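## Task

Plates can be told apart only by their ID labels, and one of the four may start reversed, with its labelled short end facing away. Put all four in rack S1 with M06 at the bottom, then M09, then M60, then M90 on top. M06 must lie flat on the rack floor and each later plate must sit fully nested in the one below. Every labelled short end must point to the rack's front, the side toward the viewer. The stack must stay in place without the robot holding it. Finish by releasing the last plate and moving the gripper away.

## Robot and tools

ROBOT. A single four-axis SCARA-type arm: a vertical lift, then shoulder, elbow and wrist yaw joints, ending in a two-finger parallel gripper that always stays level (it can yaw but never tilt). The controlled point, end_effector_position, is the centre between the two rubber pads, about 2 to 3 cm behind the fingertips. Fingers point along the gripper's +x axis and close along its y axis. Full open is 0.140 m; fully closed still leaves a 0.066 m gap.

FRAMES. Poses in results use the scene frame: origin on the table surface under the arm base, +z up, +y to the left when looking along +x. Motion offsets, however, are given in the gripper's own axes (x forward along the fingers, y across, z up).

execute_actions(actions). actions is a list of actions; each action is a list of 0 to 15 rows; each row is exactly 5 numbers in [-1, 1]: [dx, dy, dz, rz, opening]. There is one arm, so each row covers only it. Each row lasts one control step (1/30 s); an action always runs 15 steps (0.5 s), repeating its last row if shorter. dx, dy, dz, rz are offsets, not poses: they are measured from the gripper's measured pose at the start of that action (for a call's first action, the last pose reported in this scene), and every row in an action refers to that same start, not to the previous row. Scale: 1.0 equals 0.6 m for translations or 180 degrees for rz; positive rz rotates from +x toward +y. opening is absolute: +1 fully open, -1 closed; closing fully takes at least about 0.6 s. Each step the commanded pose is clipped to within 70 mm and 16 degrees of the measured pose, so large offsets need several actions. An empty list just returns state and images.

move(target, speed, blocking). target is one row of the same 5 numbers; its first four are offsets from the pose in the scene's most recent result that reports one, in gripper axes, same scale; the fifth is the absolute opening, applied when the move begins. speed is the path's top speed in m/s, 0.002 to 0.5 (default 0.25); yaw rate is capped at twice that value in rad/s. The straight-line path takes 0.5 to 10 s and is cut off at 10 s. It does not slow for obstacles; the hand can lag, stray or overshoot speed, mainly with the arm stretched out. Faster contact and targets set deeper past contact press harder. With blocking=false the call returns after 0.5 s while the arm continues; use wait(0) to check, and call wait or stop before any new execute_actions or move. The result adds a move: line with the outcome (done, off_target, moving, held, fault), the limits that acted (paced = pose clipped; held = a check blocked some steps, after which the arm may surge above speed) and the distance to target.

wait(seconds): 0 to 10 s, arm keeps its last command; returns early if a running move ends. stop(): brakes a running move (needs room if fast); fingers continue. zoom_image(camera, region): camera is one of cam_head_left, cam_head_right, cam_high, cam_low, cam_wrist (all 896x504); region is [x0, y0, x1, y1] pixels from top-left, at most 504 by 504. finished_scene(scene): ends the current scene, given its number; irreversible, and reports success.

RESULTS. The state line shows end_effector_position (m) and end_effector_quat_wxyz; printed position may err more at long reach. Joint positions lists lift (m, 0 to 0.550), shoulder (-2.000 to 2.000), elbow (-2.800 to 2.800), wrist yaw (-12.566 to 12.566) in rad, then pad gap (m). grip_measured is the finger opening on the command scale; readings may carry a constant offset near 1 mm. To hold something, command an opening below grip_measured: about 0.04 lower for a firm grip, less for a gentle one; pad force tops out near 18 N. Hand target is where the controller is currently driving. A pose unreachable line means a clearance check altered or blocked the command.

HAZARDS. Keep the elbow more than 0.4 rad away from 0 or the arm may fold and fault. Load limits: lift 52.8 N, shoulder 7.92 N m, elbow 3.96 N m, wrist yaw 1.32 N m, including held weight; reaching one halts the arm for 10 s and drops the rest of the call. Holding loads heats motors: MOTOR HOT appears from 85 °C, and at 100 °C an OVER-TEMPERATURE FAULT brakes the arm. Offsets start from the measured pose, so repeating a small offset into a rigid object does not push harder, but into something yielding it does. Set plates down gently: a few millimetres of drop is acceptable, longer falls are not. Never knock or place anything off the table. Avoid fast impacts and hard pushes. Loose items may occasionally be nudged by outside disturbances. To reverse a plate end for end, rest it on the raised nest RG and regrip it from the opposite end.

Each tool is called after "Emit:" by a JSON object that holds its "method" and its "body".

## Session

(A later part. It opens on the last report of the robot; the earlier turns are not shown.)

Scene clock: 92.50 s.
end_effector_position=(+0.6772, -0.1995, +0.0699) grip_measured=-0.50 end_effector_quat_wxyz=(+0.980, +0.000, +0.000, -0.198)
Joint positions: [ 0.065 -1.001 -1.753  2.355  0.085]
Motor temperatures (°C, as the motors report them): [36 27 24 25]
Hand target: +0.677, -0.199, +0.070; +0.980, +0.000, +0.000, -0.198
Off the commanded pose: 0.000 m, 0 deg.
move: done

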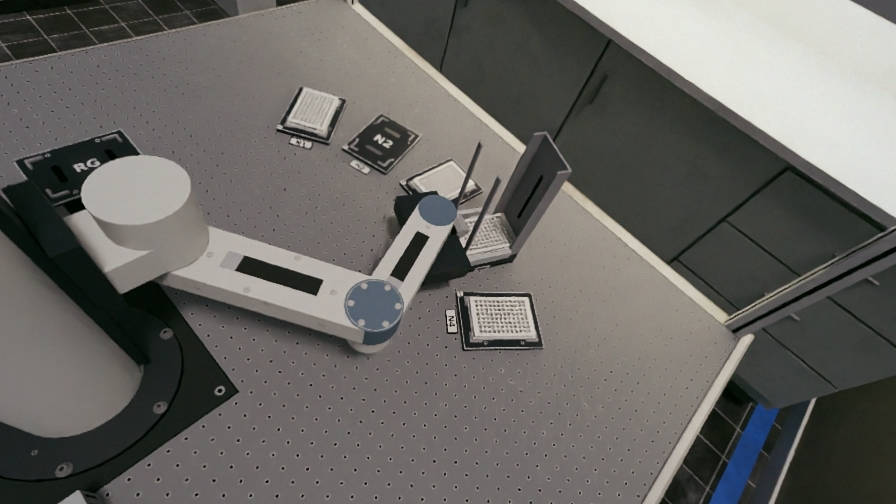

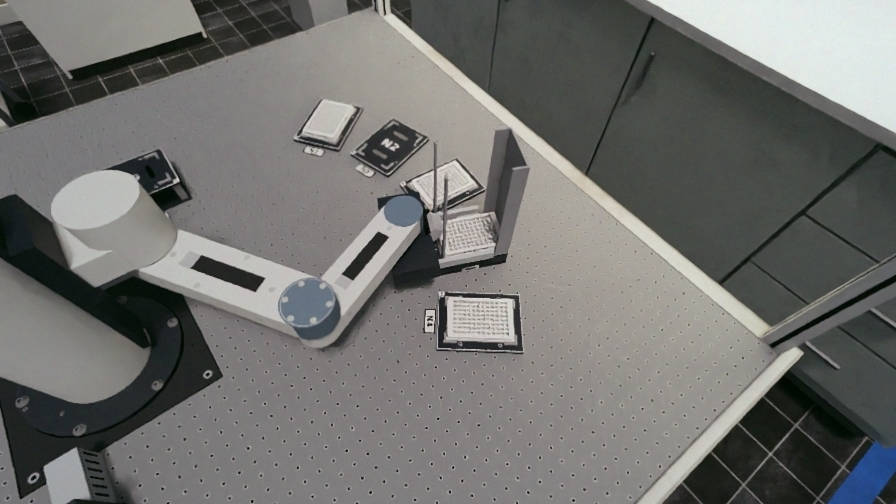

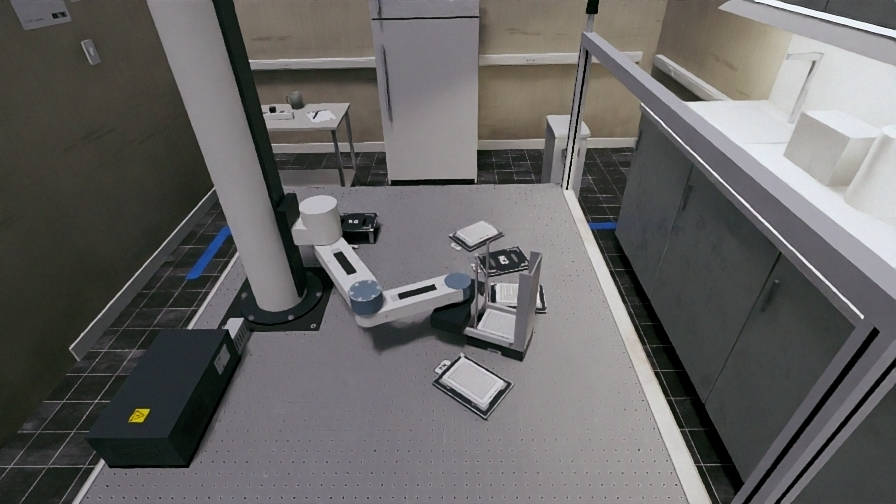

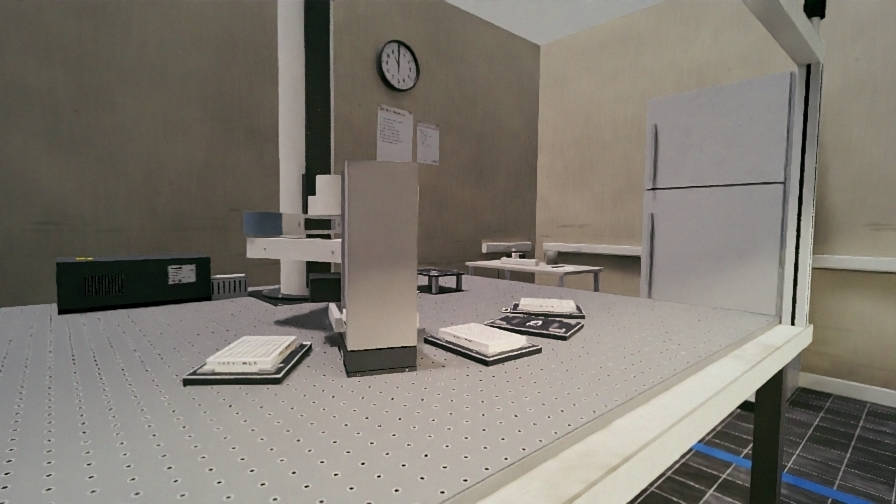

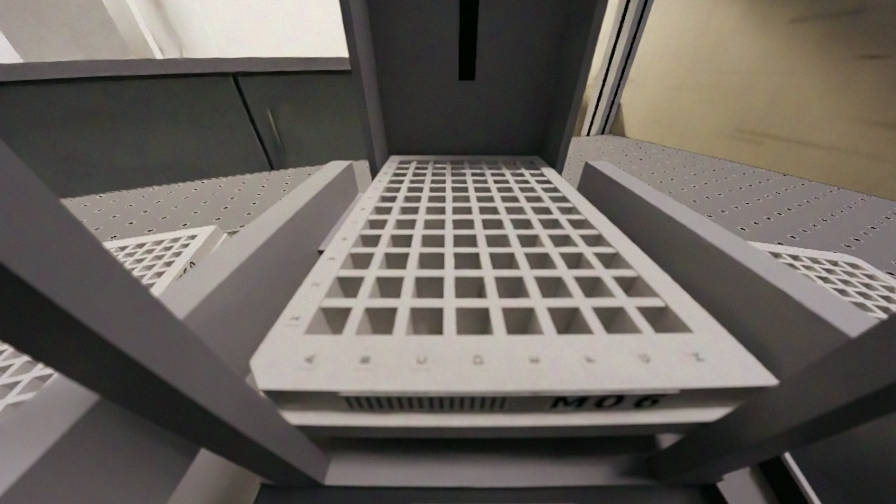

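Emit:
{"method": "move", "body": {"target": [0,0,-0.0173,0,-0.55], "speed": 0.02}}

Emit:
{"method": "execute_actions", "body": {"actions": [[[0,0,-0.0005,0,-0.55],[0,0,-0.001,0,-0.55]],[[0,0,-0.0005,0,-0.55],[0,0,-0.001,0,-0.55]],[[0,0,-0.0005,0,-0.55],[0,0,-0.001,0,-0.55]]]}}

Scene clock: 98.60 s.
end_effector_position=(+0.6772, -0.1995, +0.0595) grip_measured=-0.50 end_effector_quat_wxyz=(+0.980, +0.000, +0.000, -0.198)
Joint positions: [ 0.054 -1.001 -1.753  2.355  0.085]
Motor temperatures (°C, as the motors report them): [36 27 24 25]
Hand target: +0.677, -0.199, +0.060; +0.980, +0.000, +0.000, -0.198
Off the commanded pose: 0.000 m, 0 deg.
move: done

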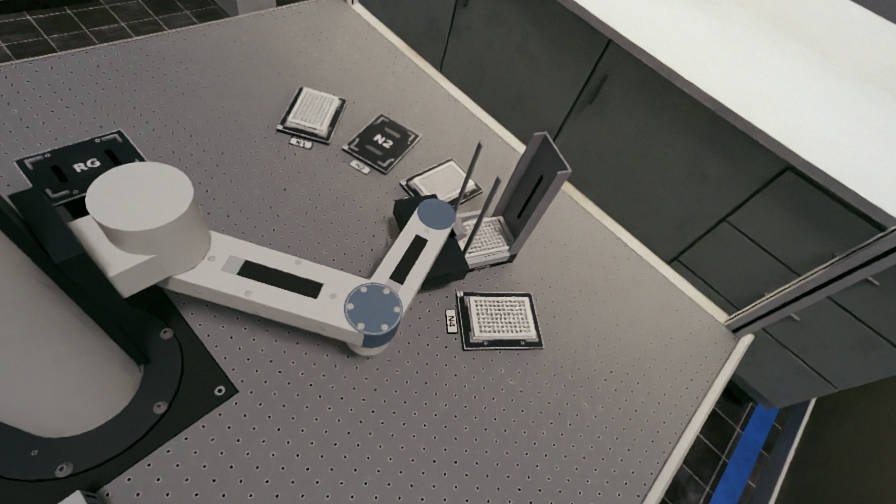

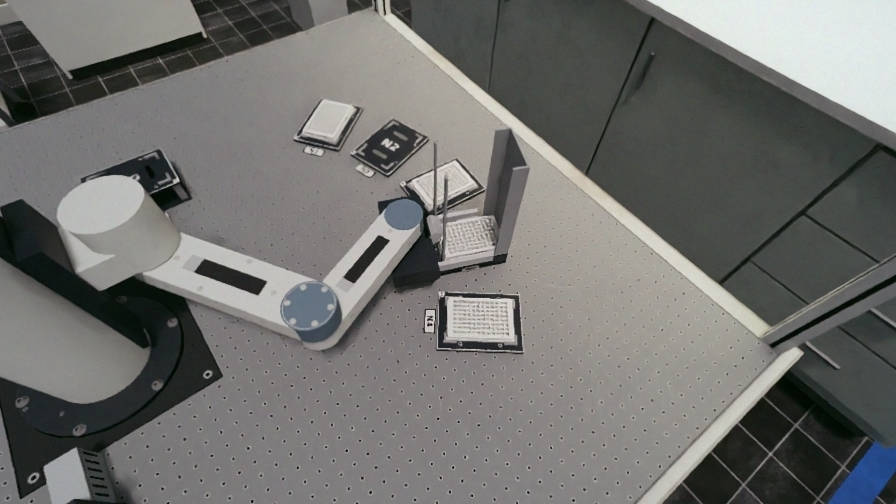

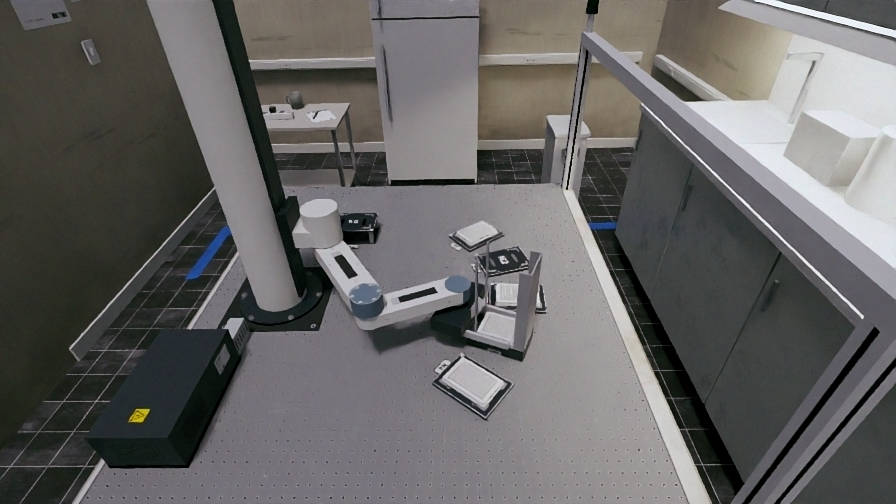

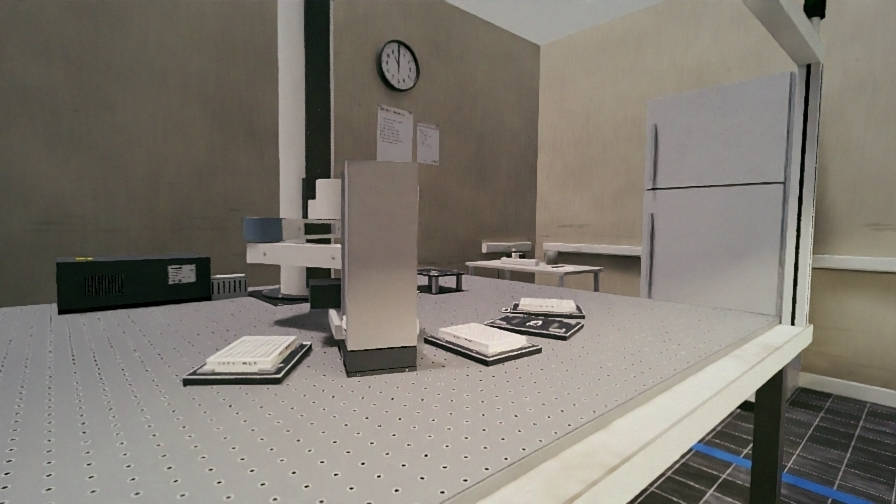

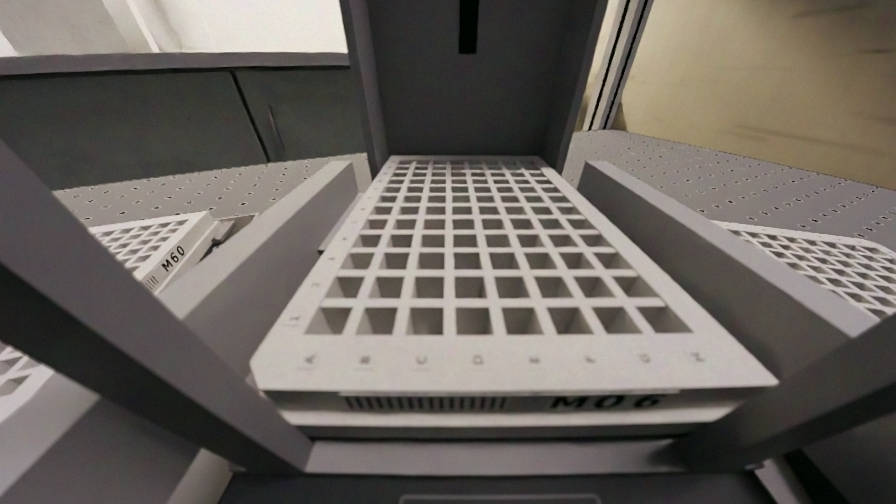

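Scene clock: 100.10 s.
end_effector_position=(+0.6772, -0.1995, +0.0577) grip_measured=-0.50 end_effector_quat_wxyz=(+0.980, +0.000, +0.000, -0.198)
Joint positions: [ 0.053 -1.001 -1.753  2.355  0.085]
Motor temperatures (°C, as the motors report them): [36 27 24 25]
Hand target: +0.677, -0.199, +0.058; +0.980, +0.000, +0.000, -0.198
Off the commanded pose: 0.000 m, 0 deg.

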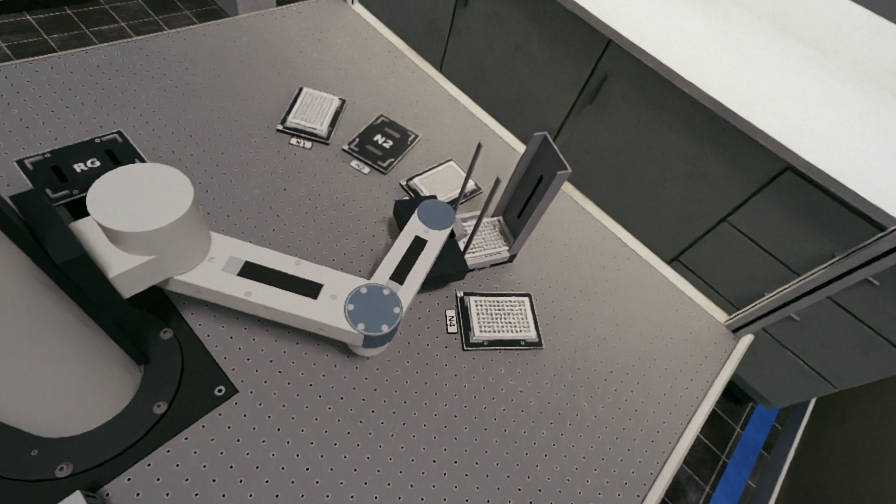

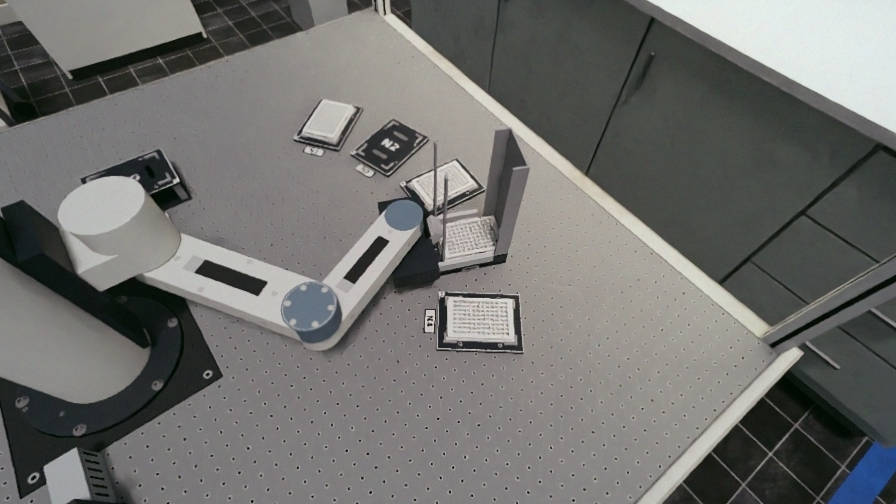

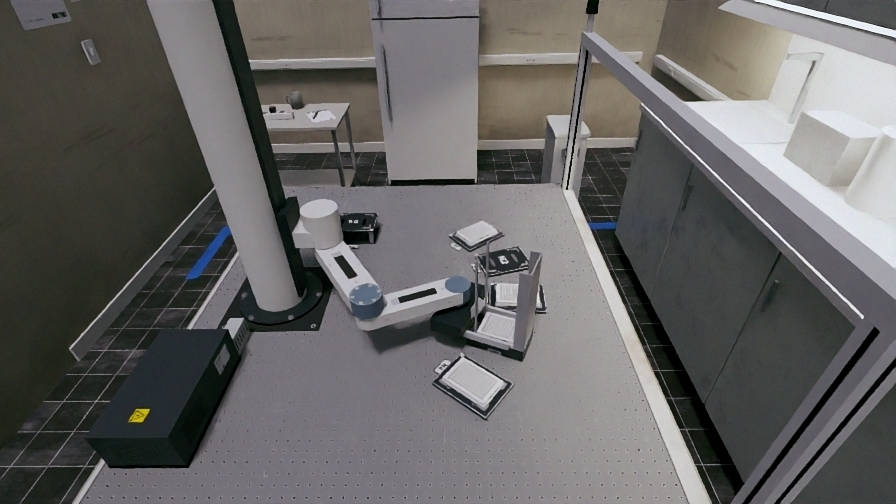

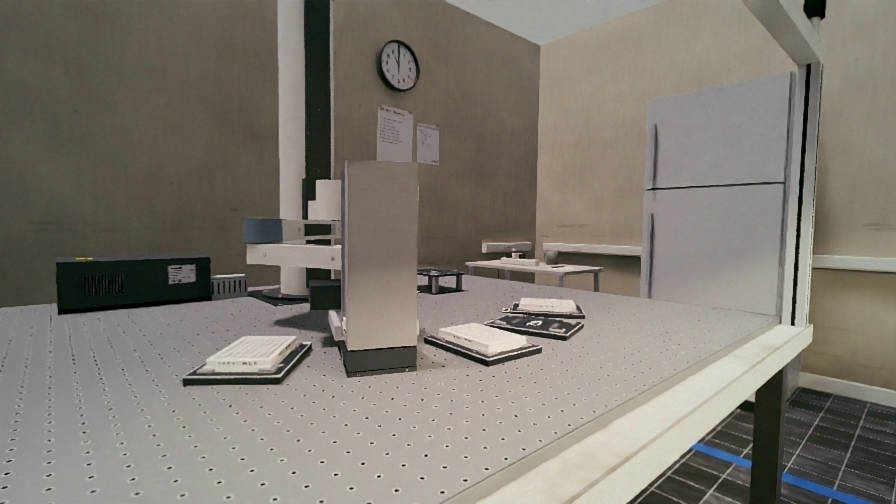

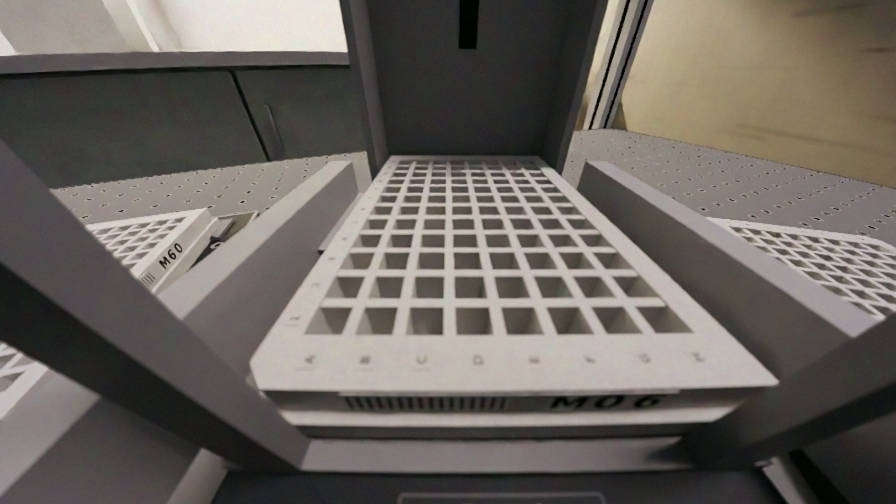

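Emit:
{"method": "execute_actions", "body": {"actions": [[[0,0,-0.0005,0,-0.55],[0,0,-0.001,0,-0.55],[0,0,-0.001,0,-0.55],[0,0,-0.001,0,-0.55],[0,0,-0.001,0,-0.55],[0,0,-0.001,0,-0.45],[0,0,-0.001,0,0.3]]]}}

Emit:
{"method": "move", "body": {"target": [-0.233,0,0.005,0,0.3], "speed": 0.35}}

Scene clock: 107.57 s.
end_effector_position=(+0.6772, -0.1995, +0.0571) grip_measured=+0.30 end_effector_quat_wxyz=(+0.980, +0.000, +0.000, -0.198)
Joint positions: [ 0.052 -1.001 -1.753  2.355  0.114]
Motor temperatures (°C, as the motors report them): [36 27 24 25]
Hand target: +0.677, -0.199, +0.057; +0.980, +0.000, +0.000, -0.198
Off the commanded pose: 0.000 m, 0 deg.

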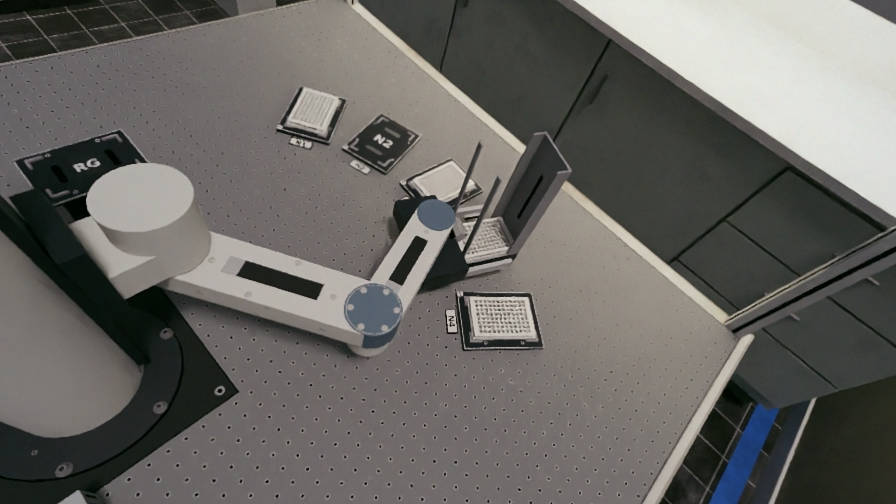

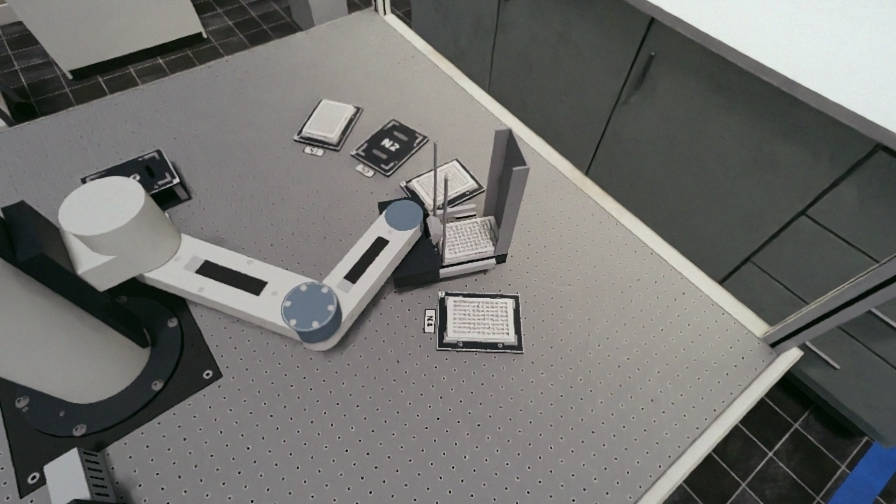

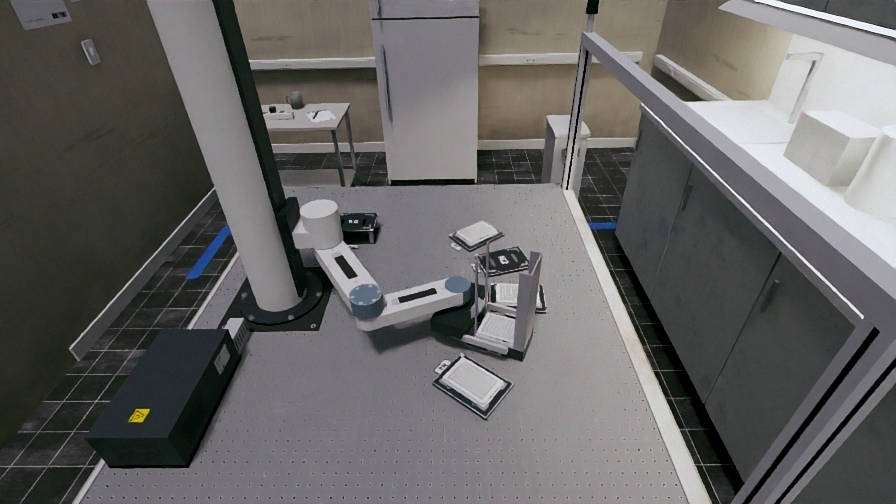

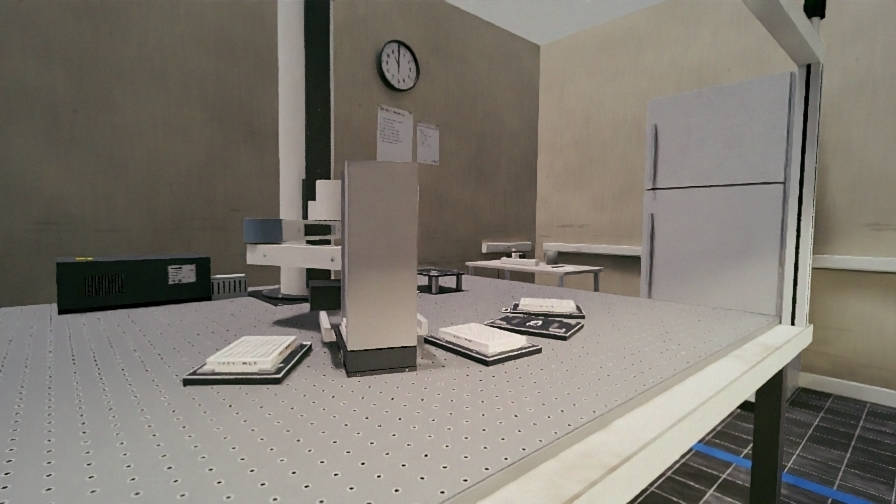

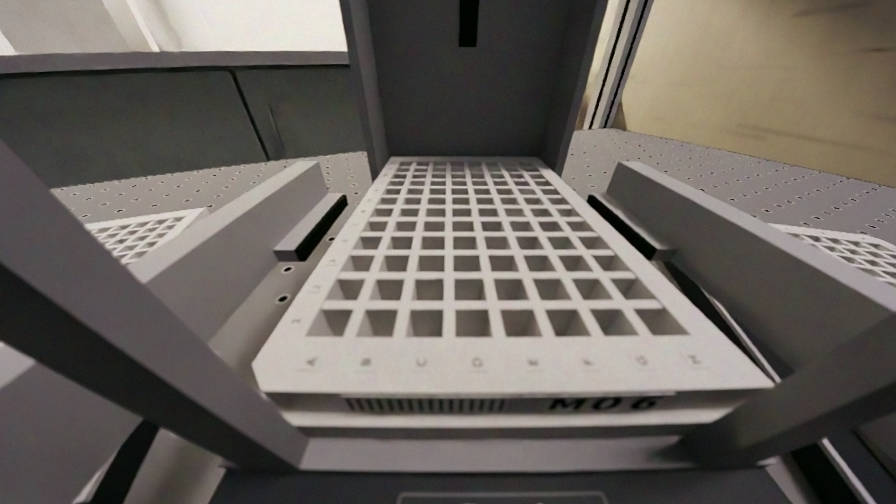

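Scene clock: 108.43 s.
end_effector_position=(+0.5484, -0.1449, +0.0600) grip_measured=+0.30 end_effector_quat_wxyz=(+0.980, +0.000, +0.000, -0.198)
Joint positions: [ 0.055 -1.272 -1.04   1.913  0.114]
Motor temperatures (°C, as the motors report them): [36 27 24 25]
Hand target: +0.548, -0.145, +0.060; +0.980, +0.000, +0.000, -0.198
Off the commanded pose: 0.000 m, 0 deg.
move: done

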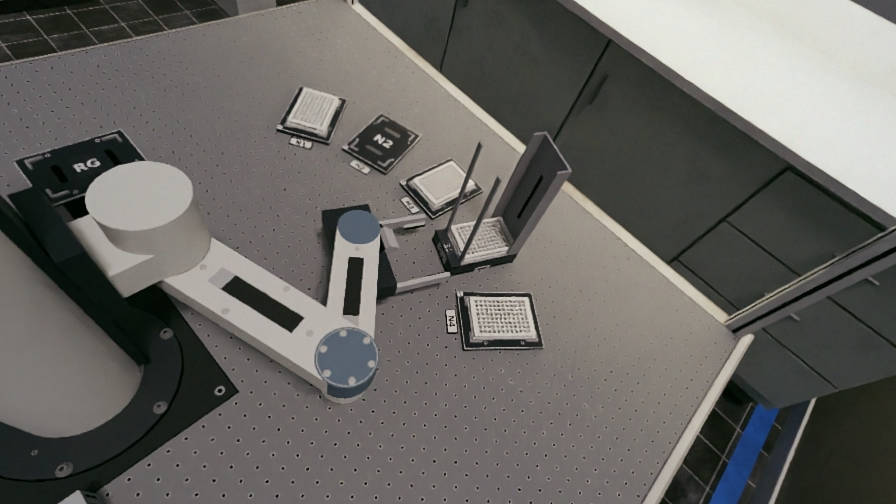

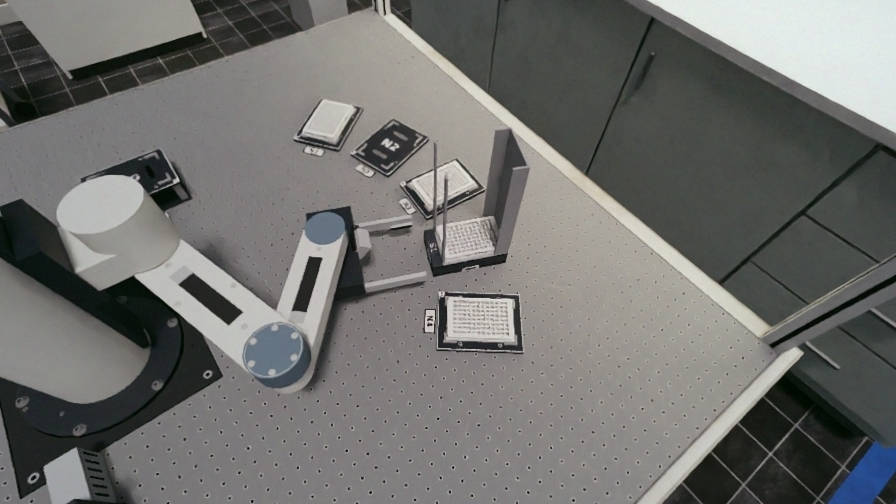

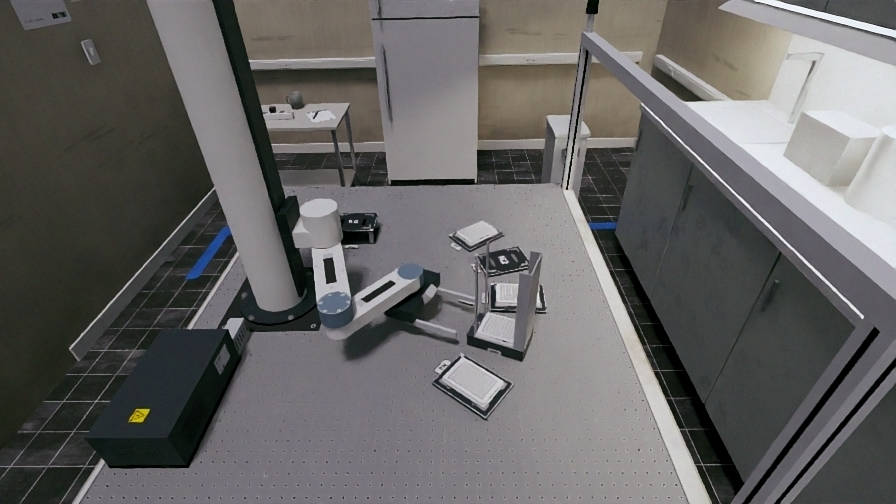

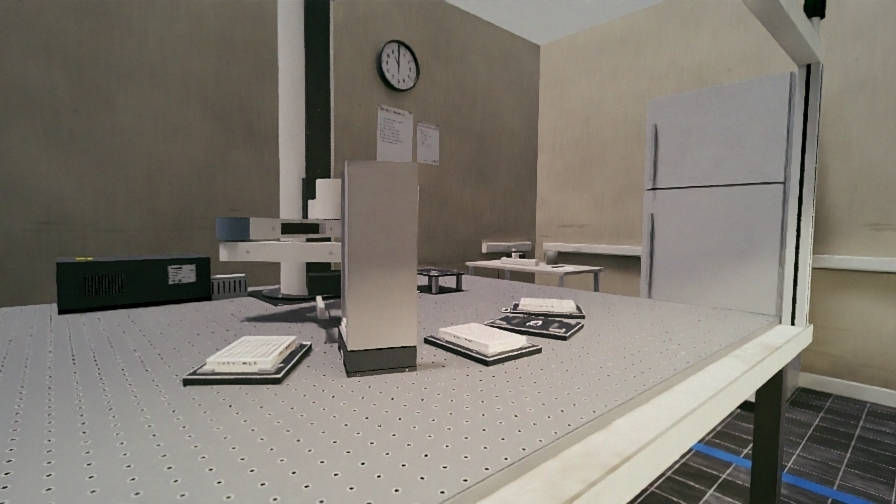

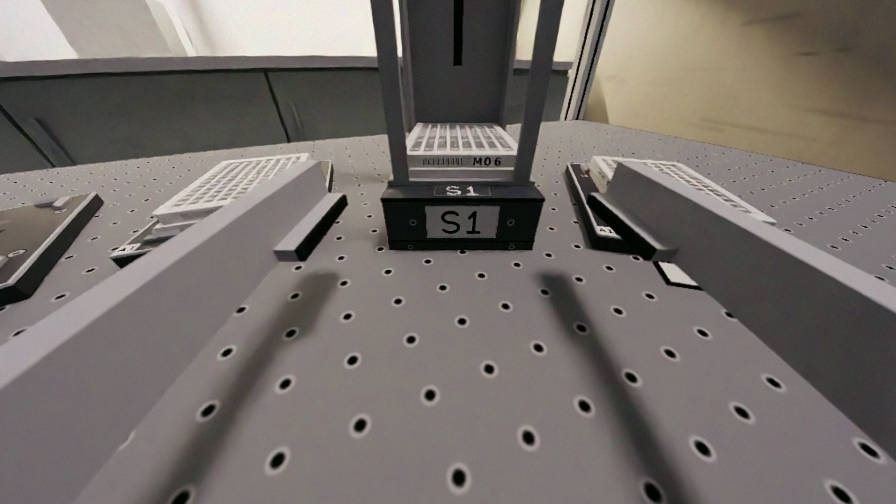

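Emit:
{"method": "move", "body": {"target": [0.0,-0.21,-0.0157,-0.092,0.3], "speed": 0.35}}

Scene clock: 113.87 s.
end_effector_position=(+0.4993, -0.2611, +0.0506) grip_measured=+0.30 end_effector_quat_wxyz=(+0.941, +0.000, +0.000, -0.338)
Joint positions: [ 0.046 -1.565 -1.111  1.987  0.114]
Motor temperatures (°C, as the motors report them): [36 27 24 25]
Hand target: +0.499, -0.261, +0.051; +0.941, +0.000, +0.000, -0.337
Off the commanded pose: 0.000 m, 0 deg.
move: done

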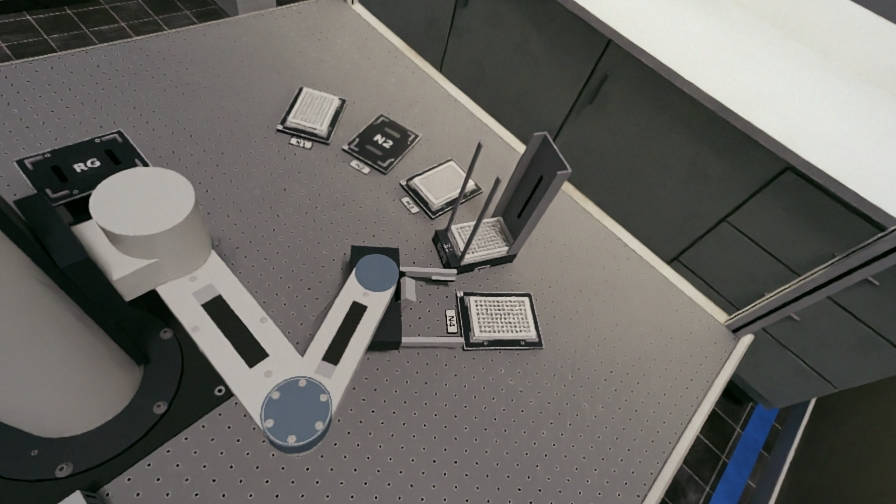

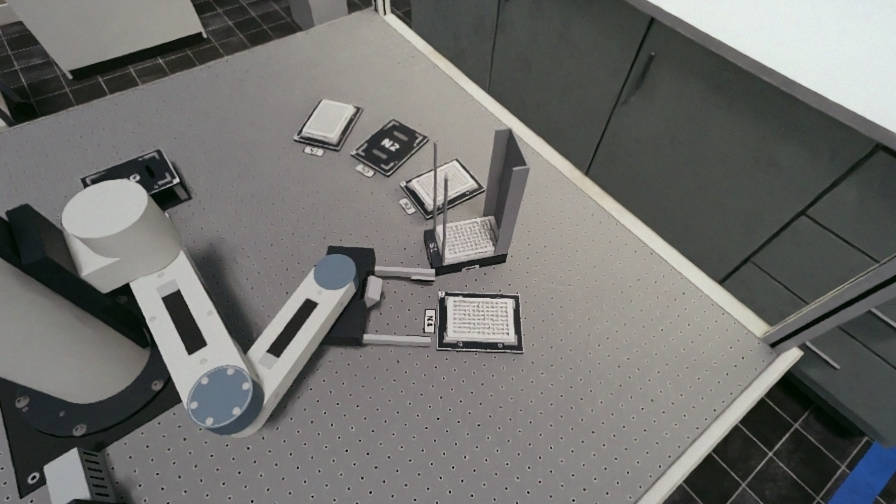

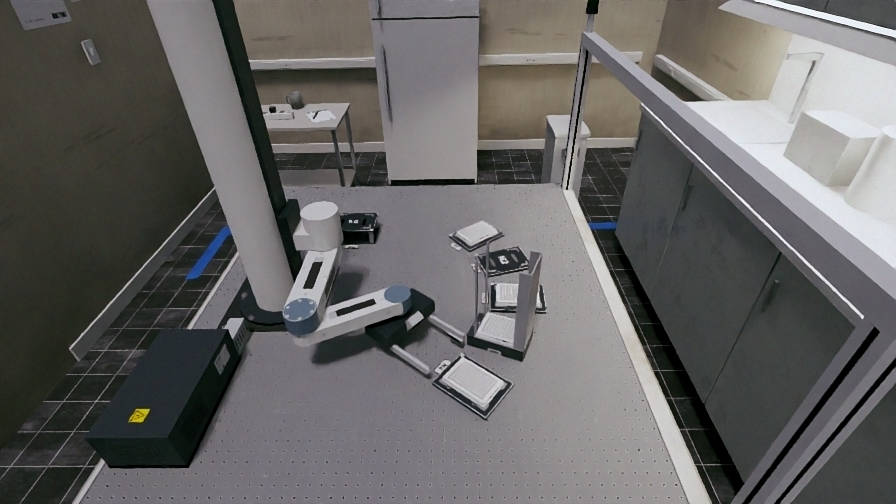

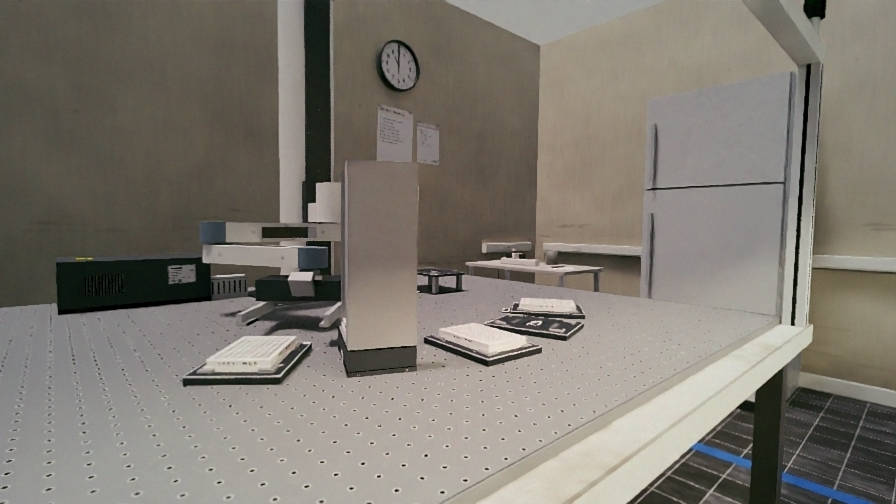

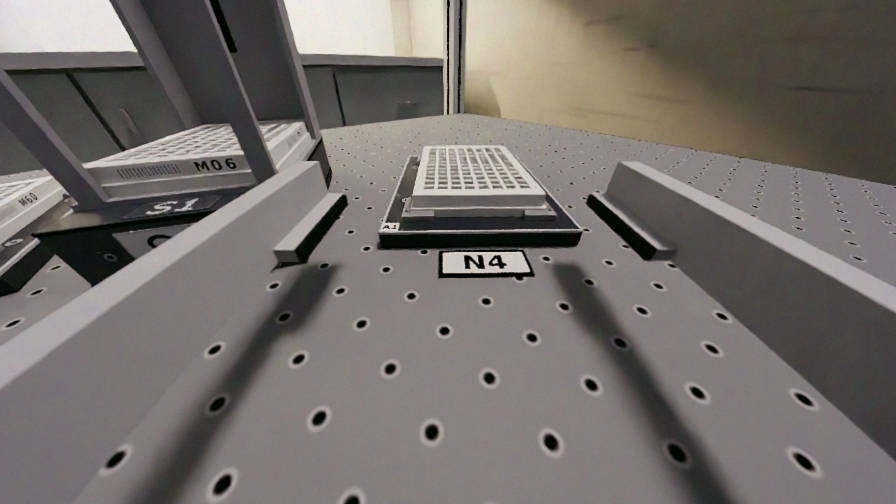

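Emit:
{"method": "move", "body": {"target": [0.202,-0.0145,-0.006,0.0065,0.0], "speed": 0.25}}

Scene clock: 126.37 s.
end_effector_position=(+0.5872, -0.3450, +0.0471) grip_measured=+0.00 end_effector_quat_wxyz=(+0.945, +0.000, +0.000, -0.328)
Joint positions: [ 0.042 -1.344 -1.736  2.412  0.103]
Motor temperatures (°C, as the motors report them): [36 28 24 25]
Hand target: +0.587, -0.345, +0.047; +0.945, +0.000, +0.000, -0.328
Off the commanded pose: 0.000 m, 0 deg.
move: done

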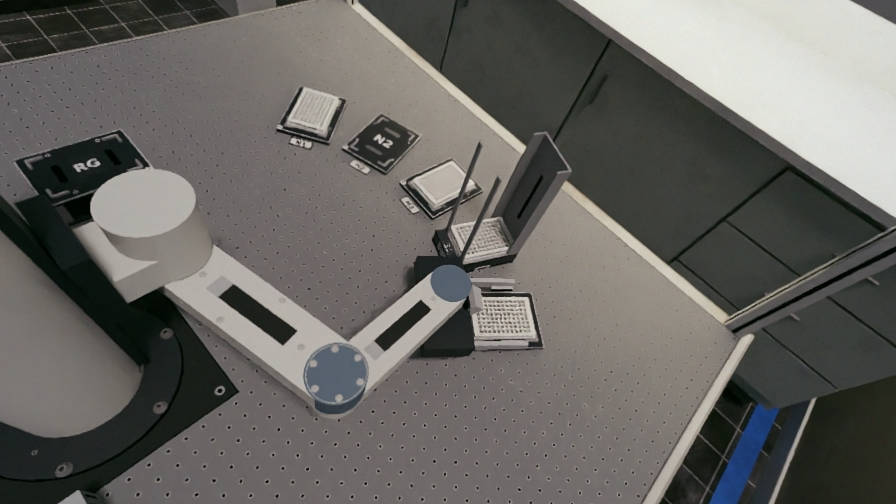

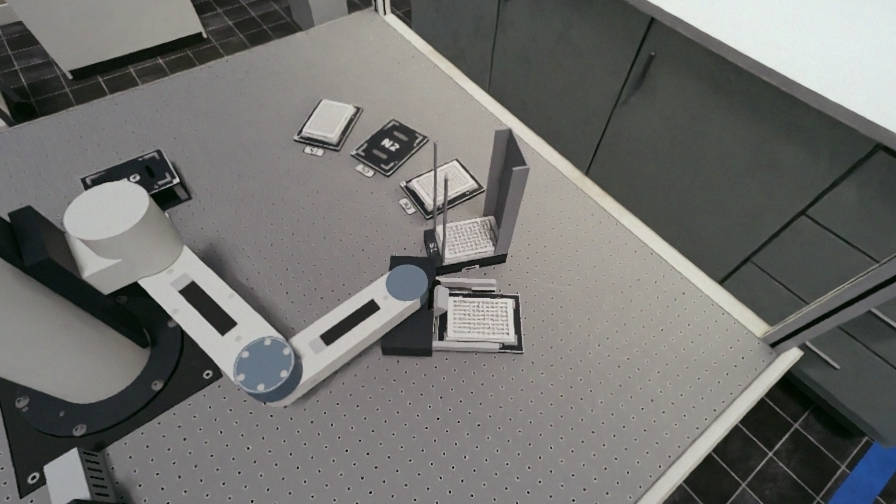

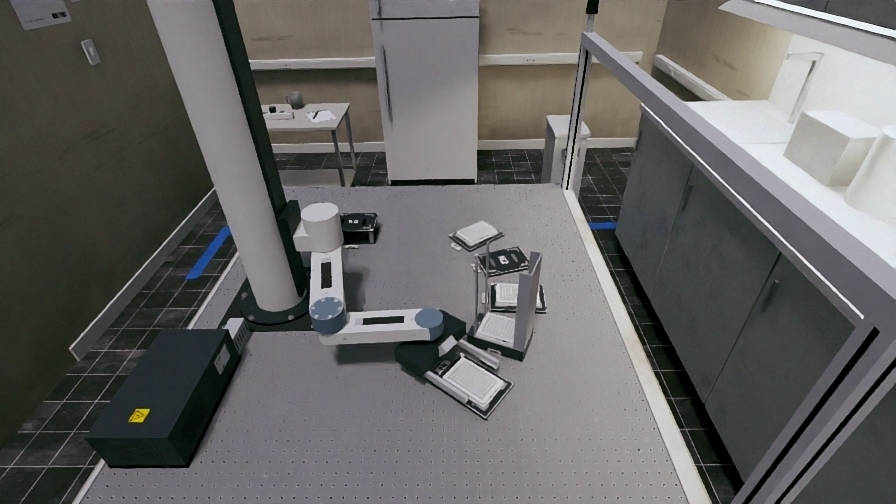

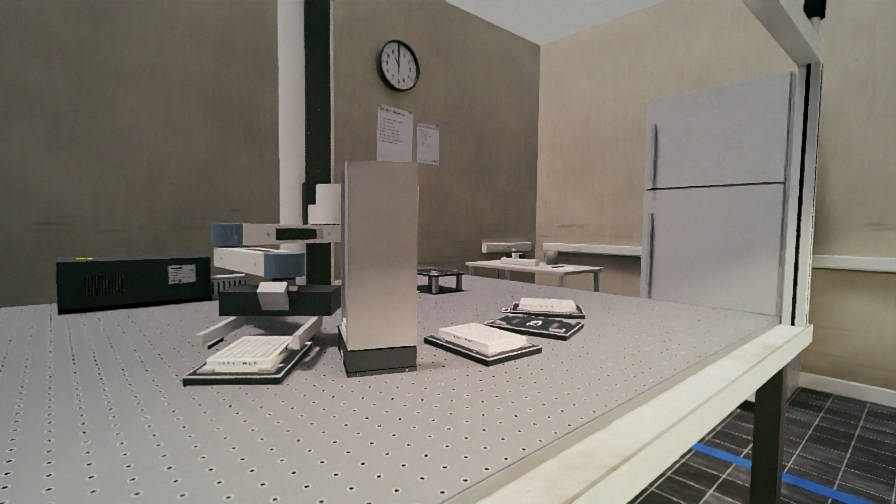

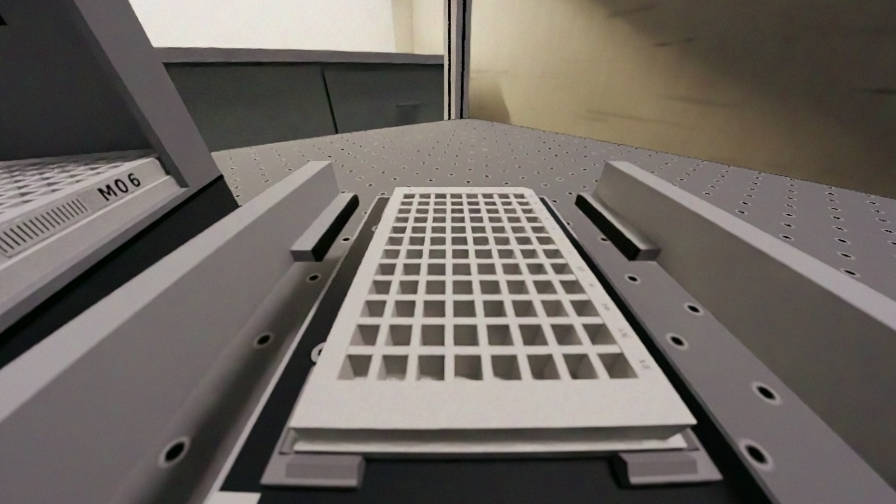

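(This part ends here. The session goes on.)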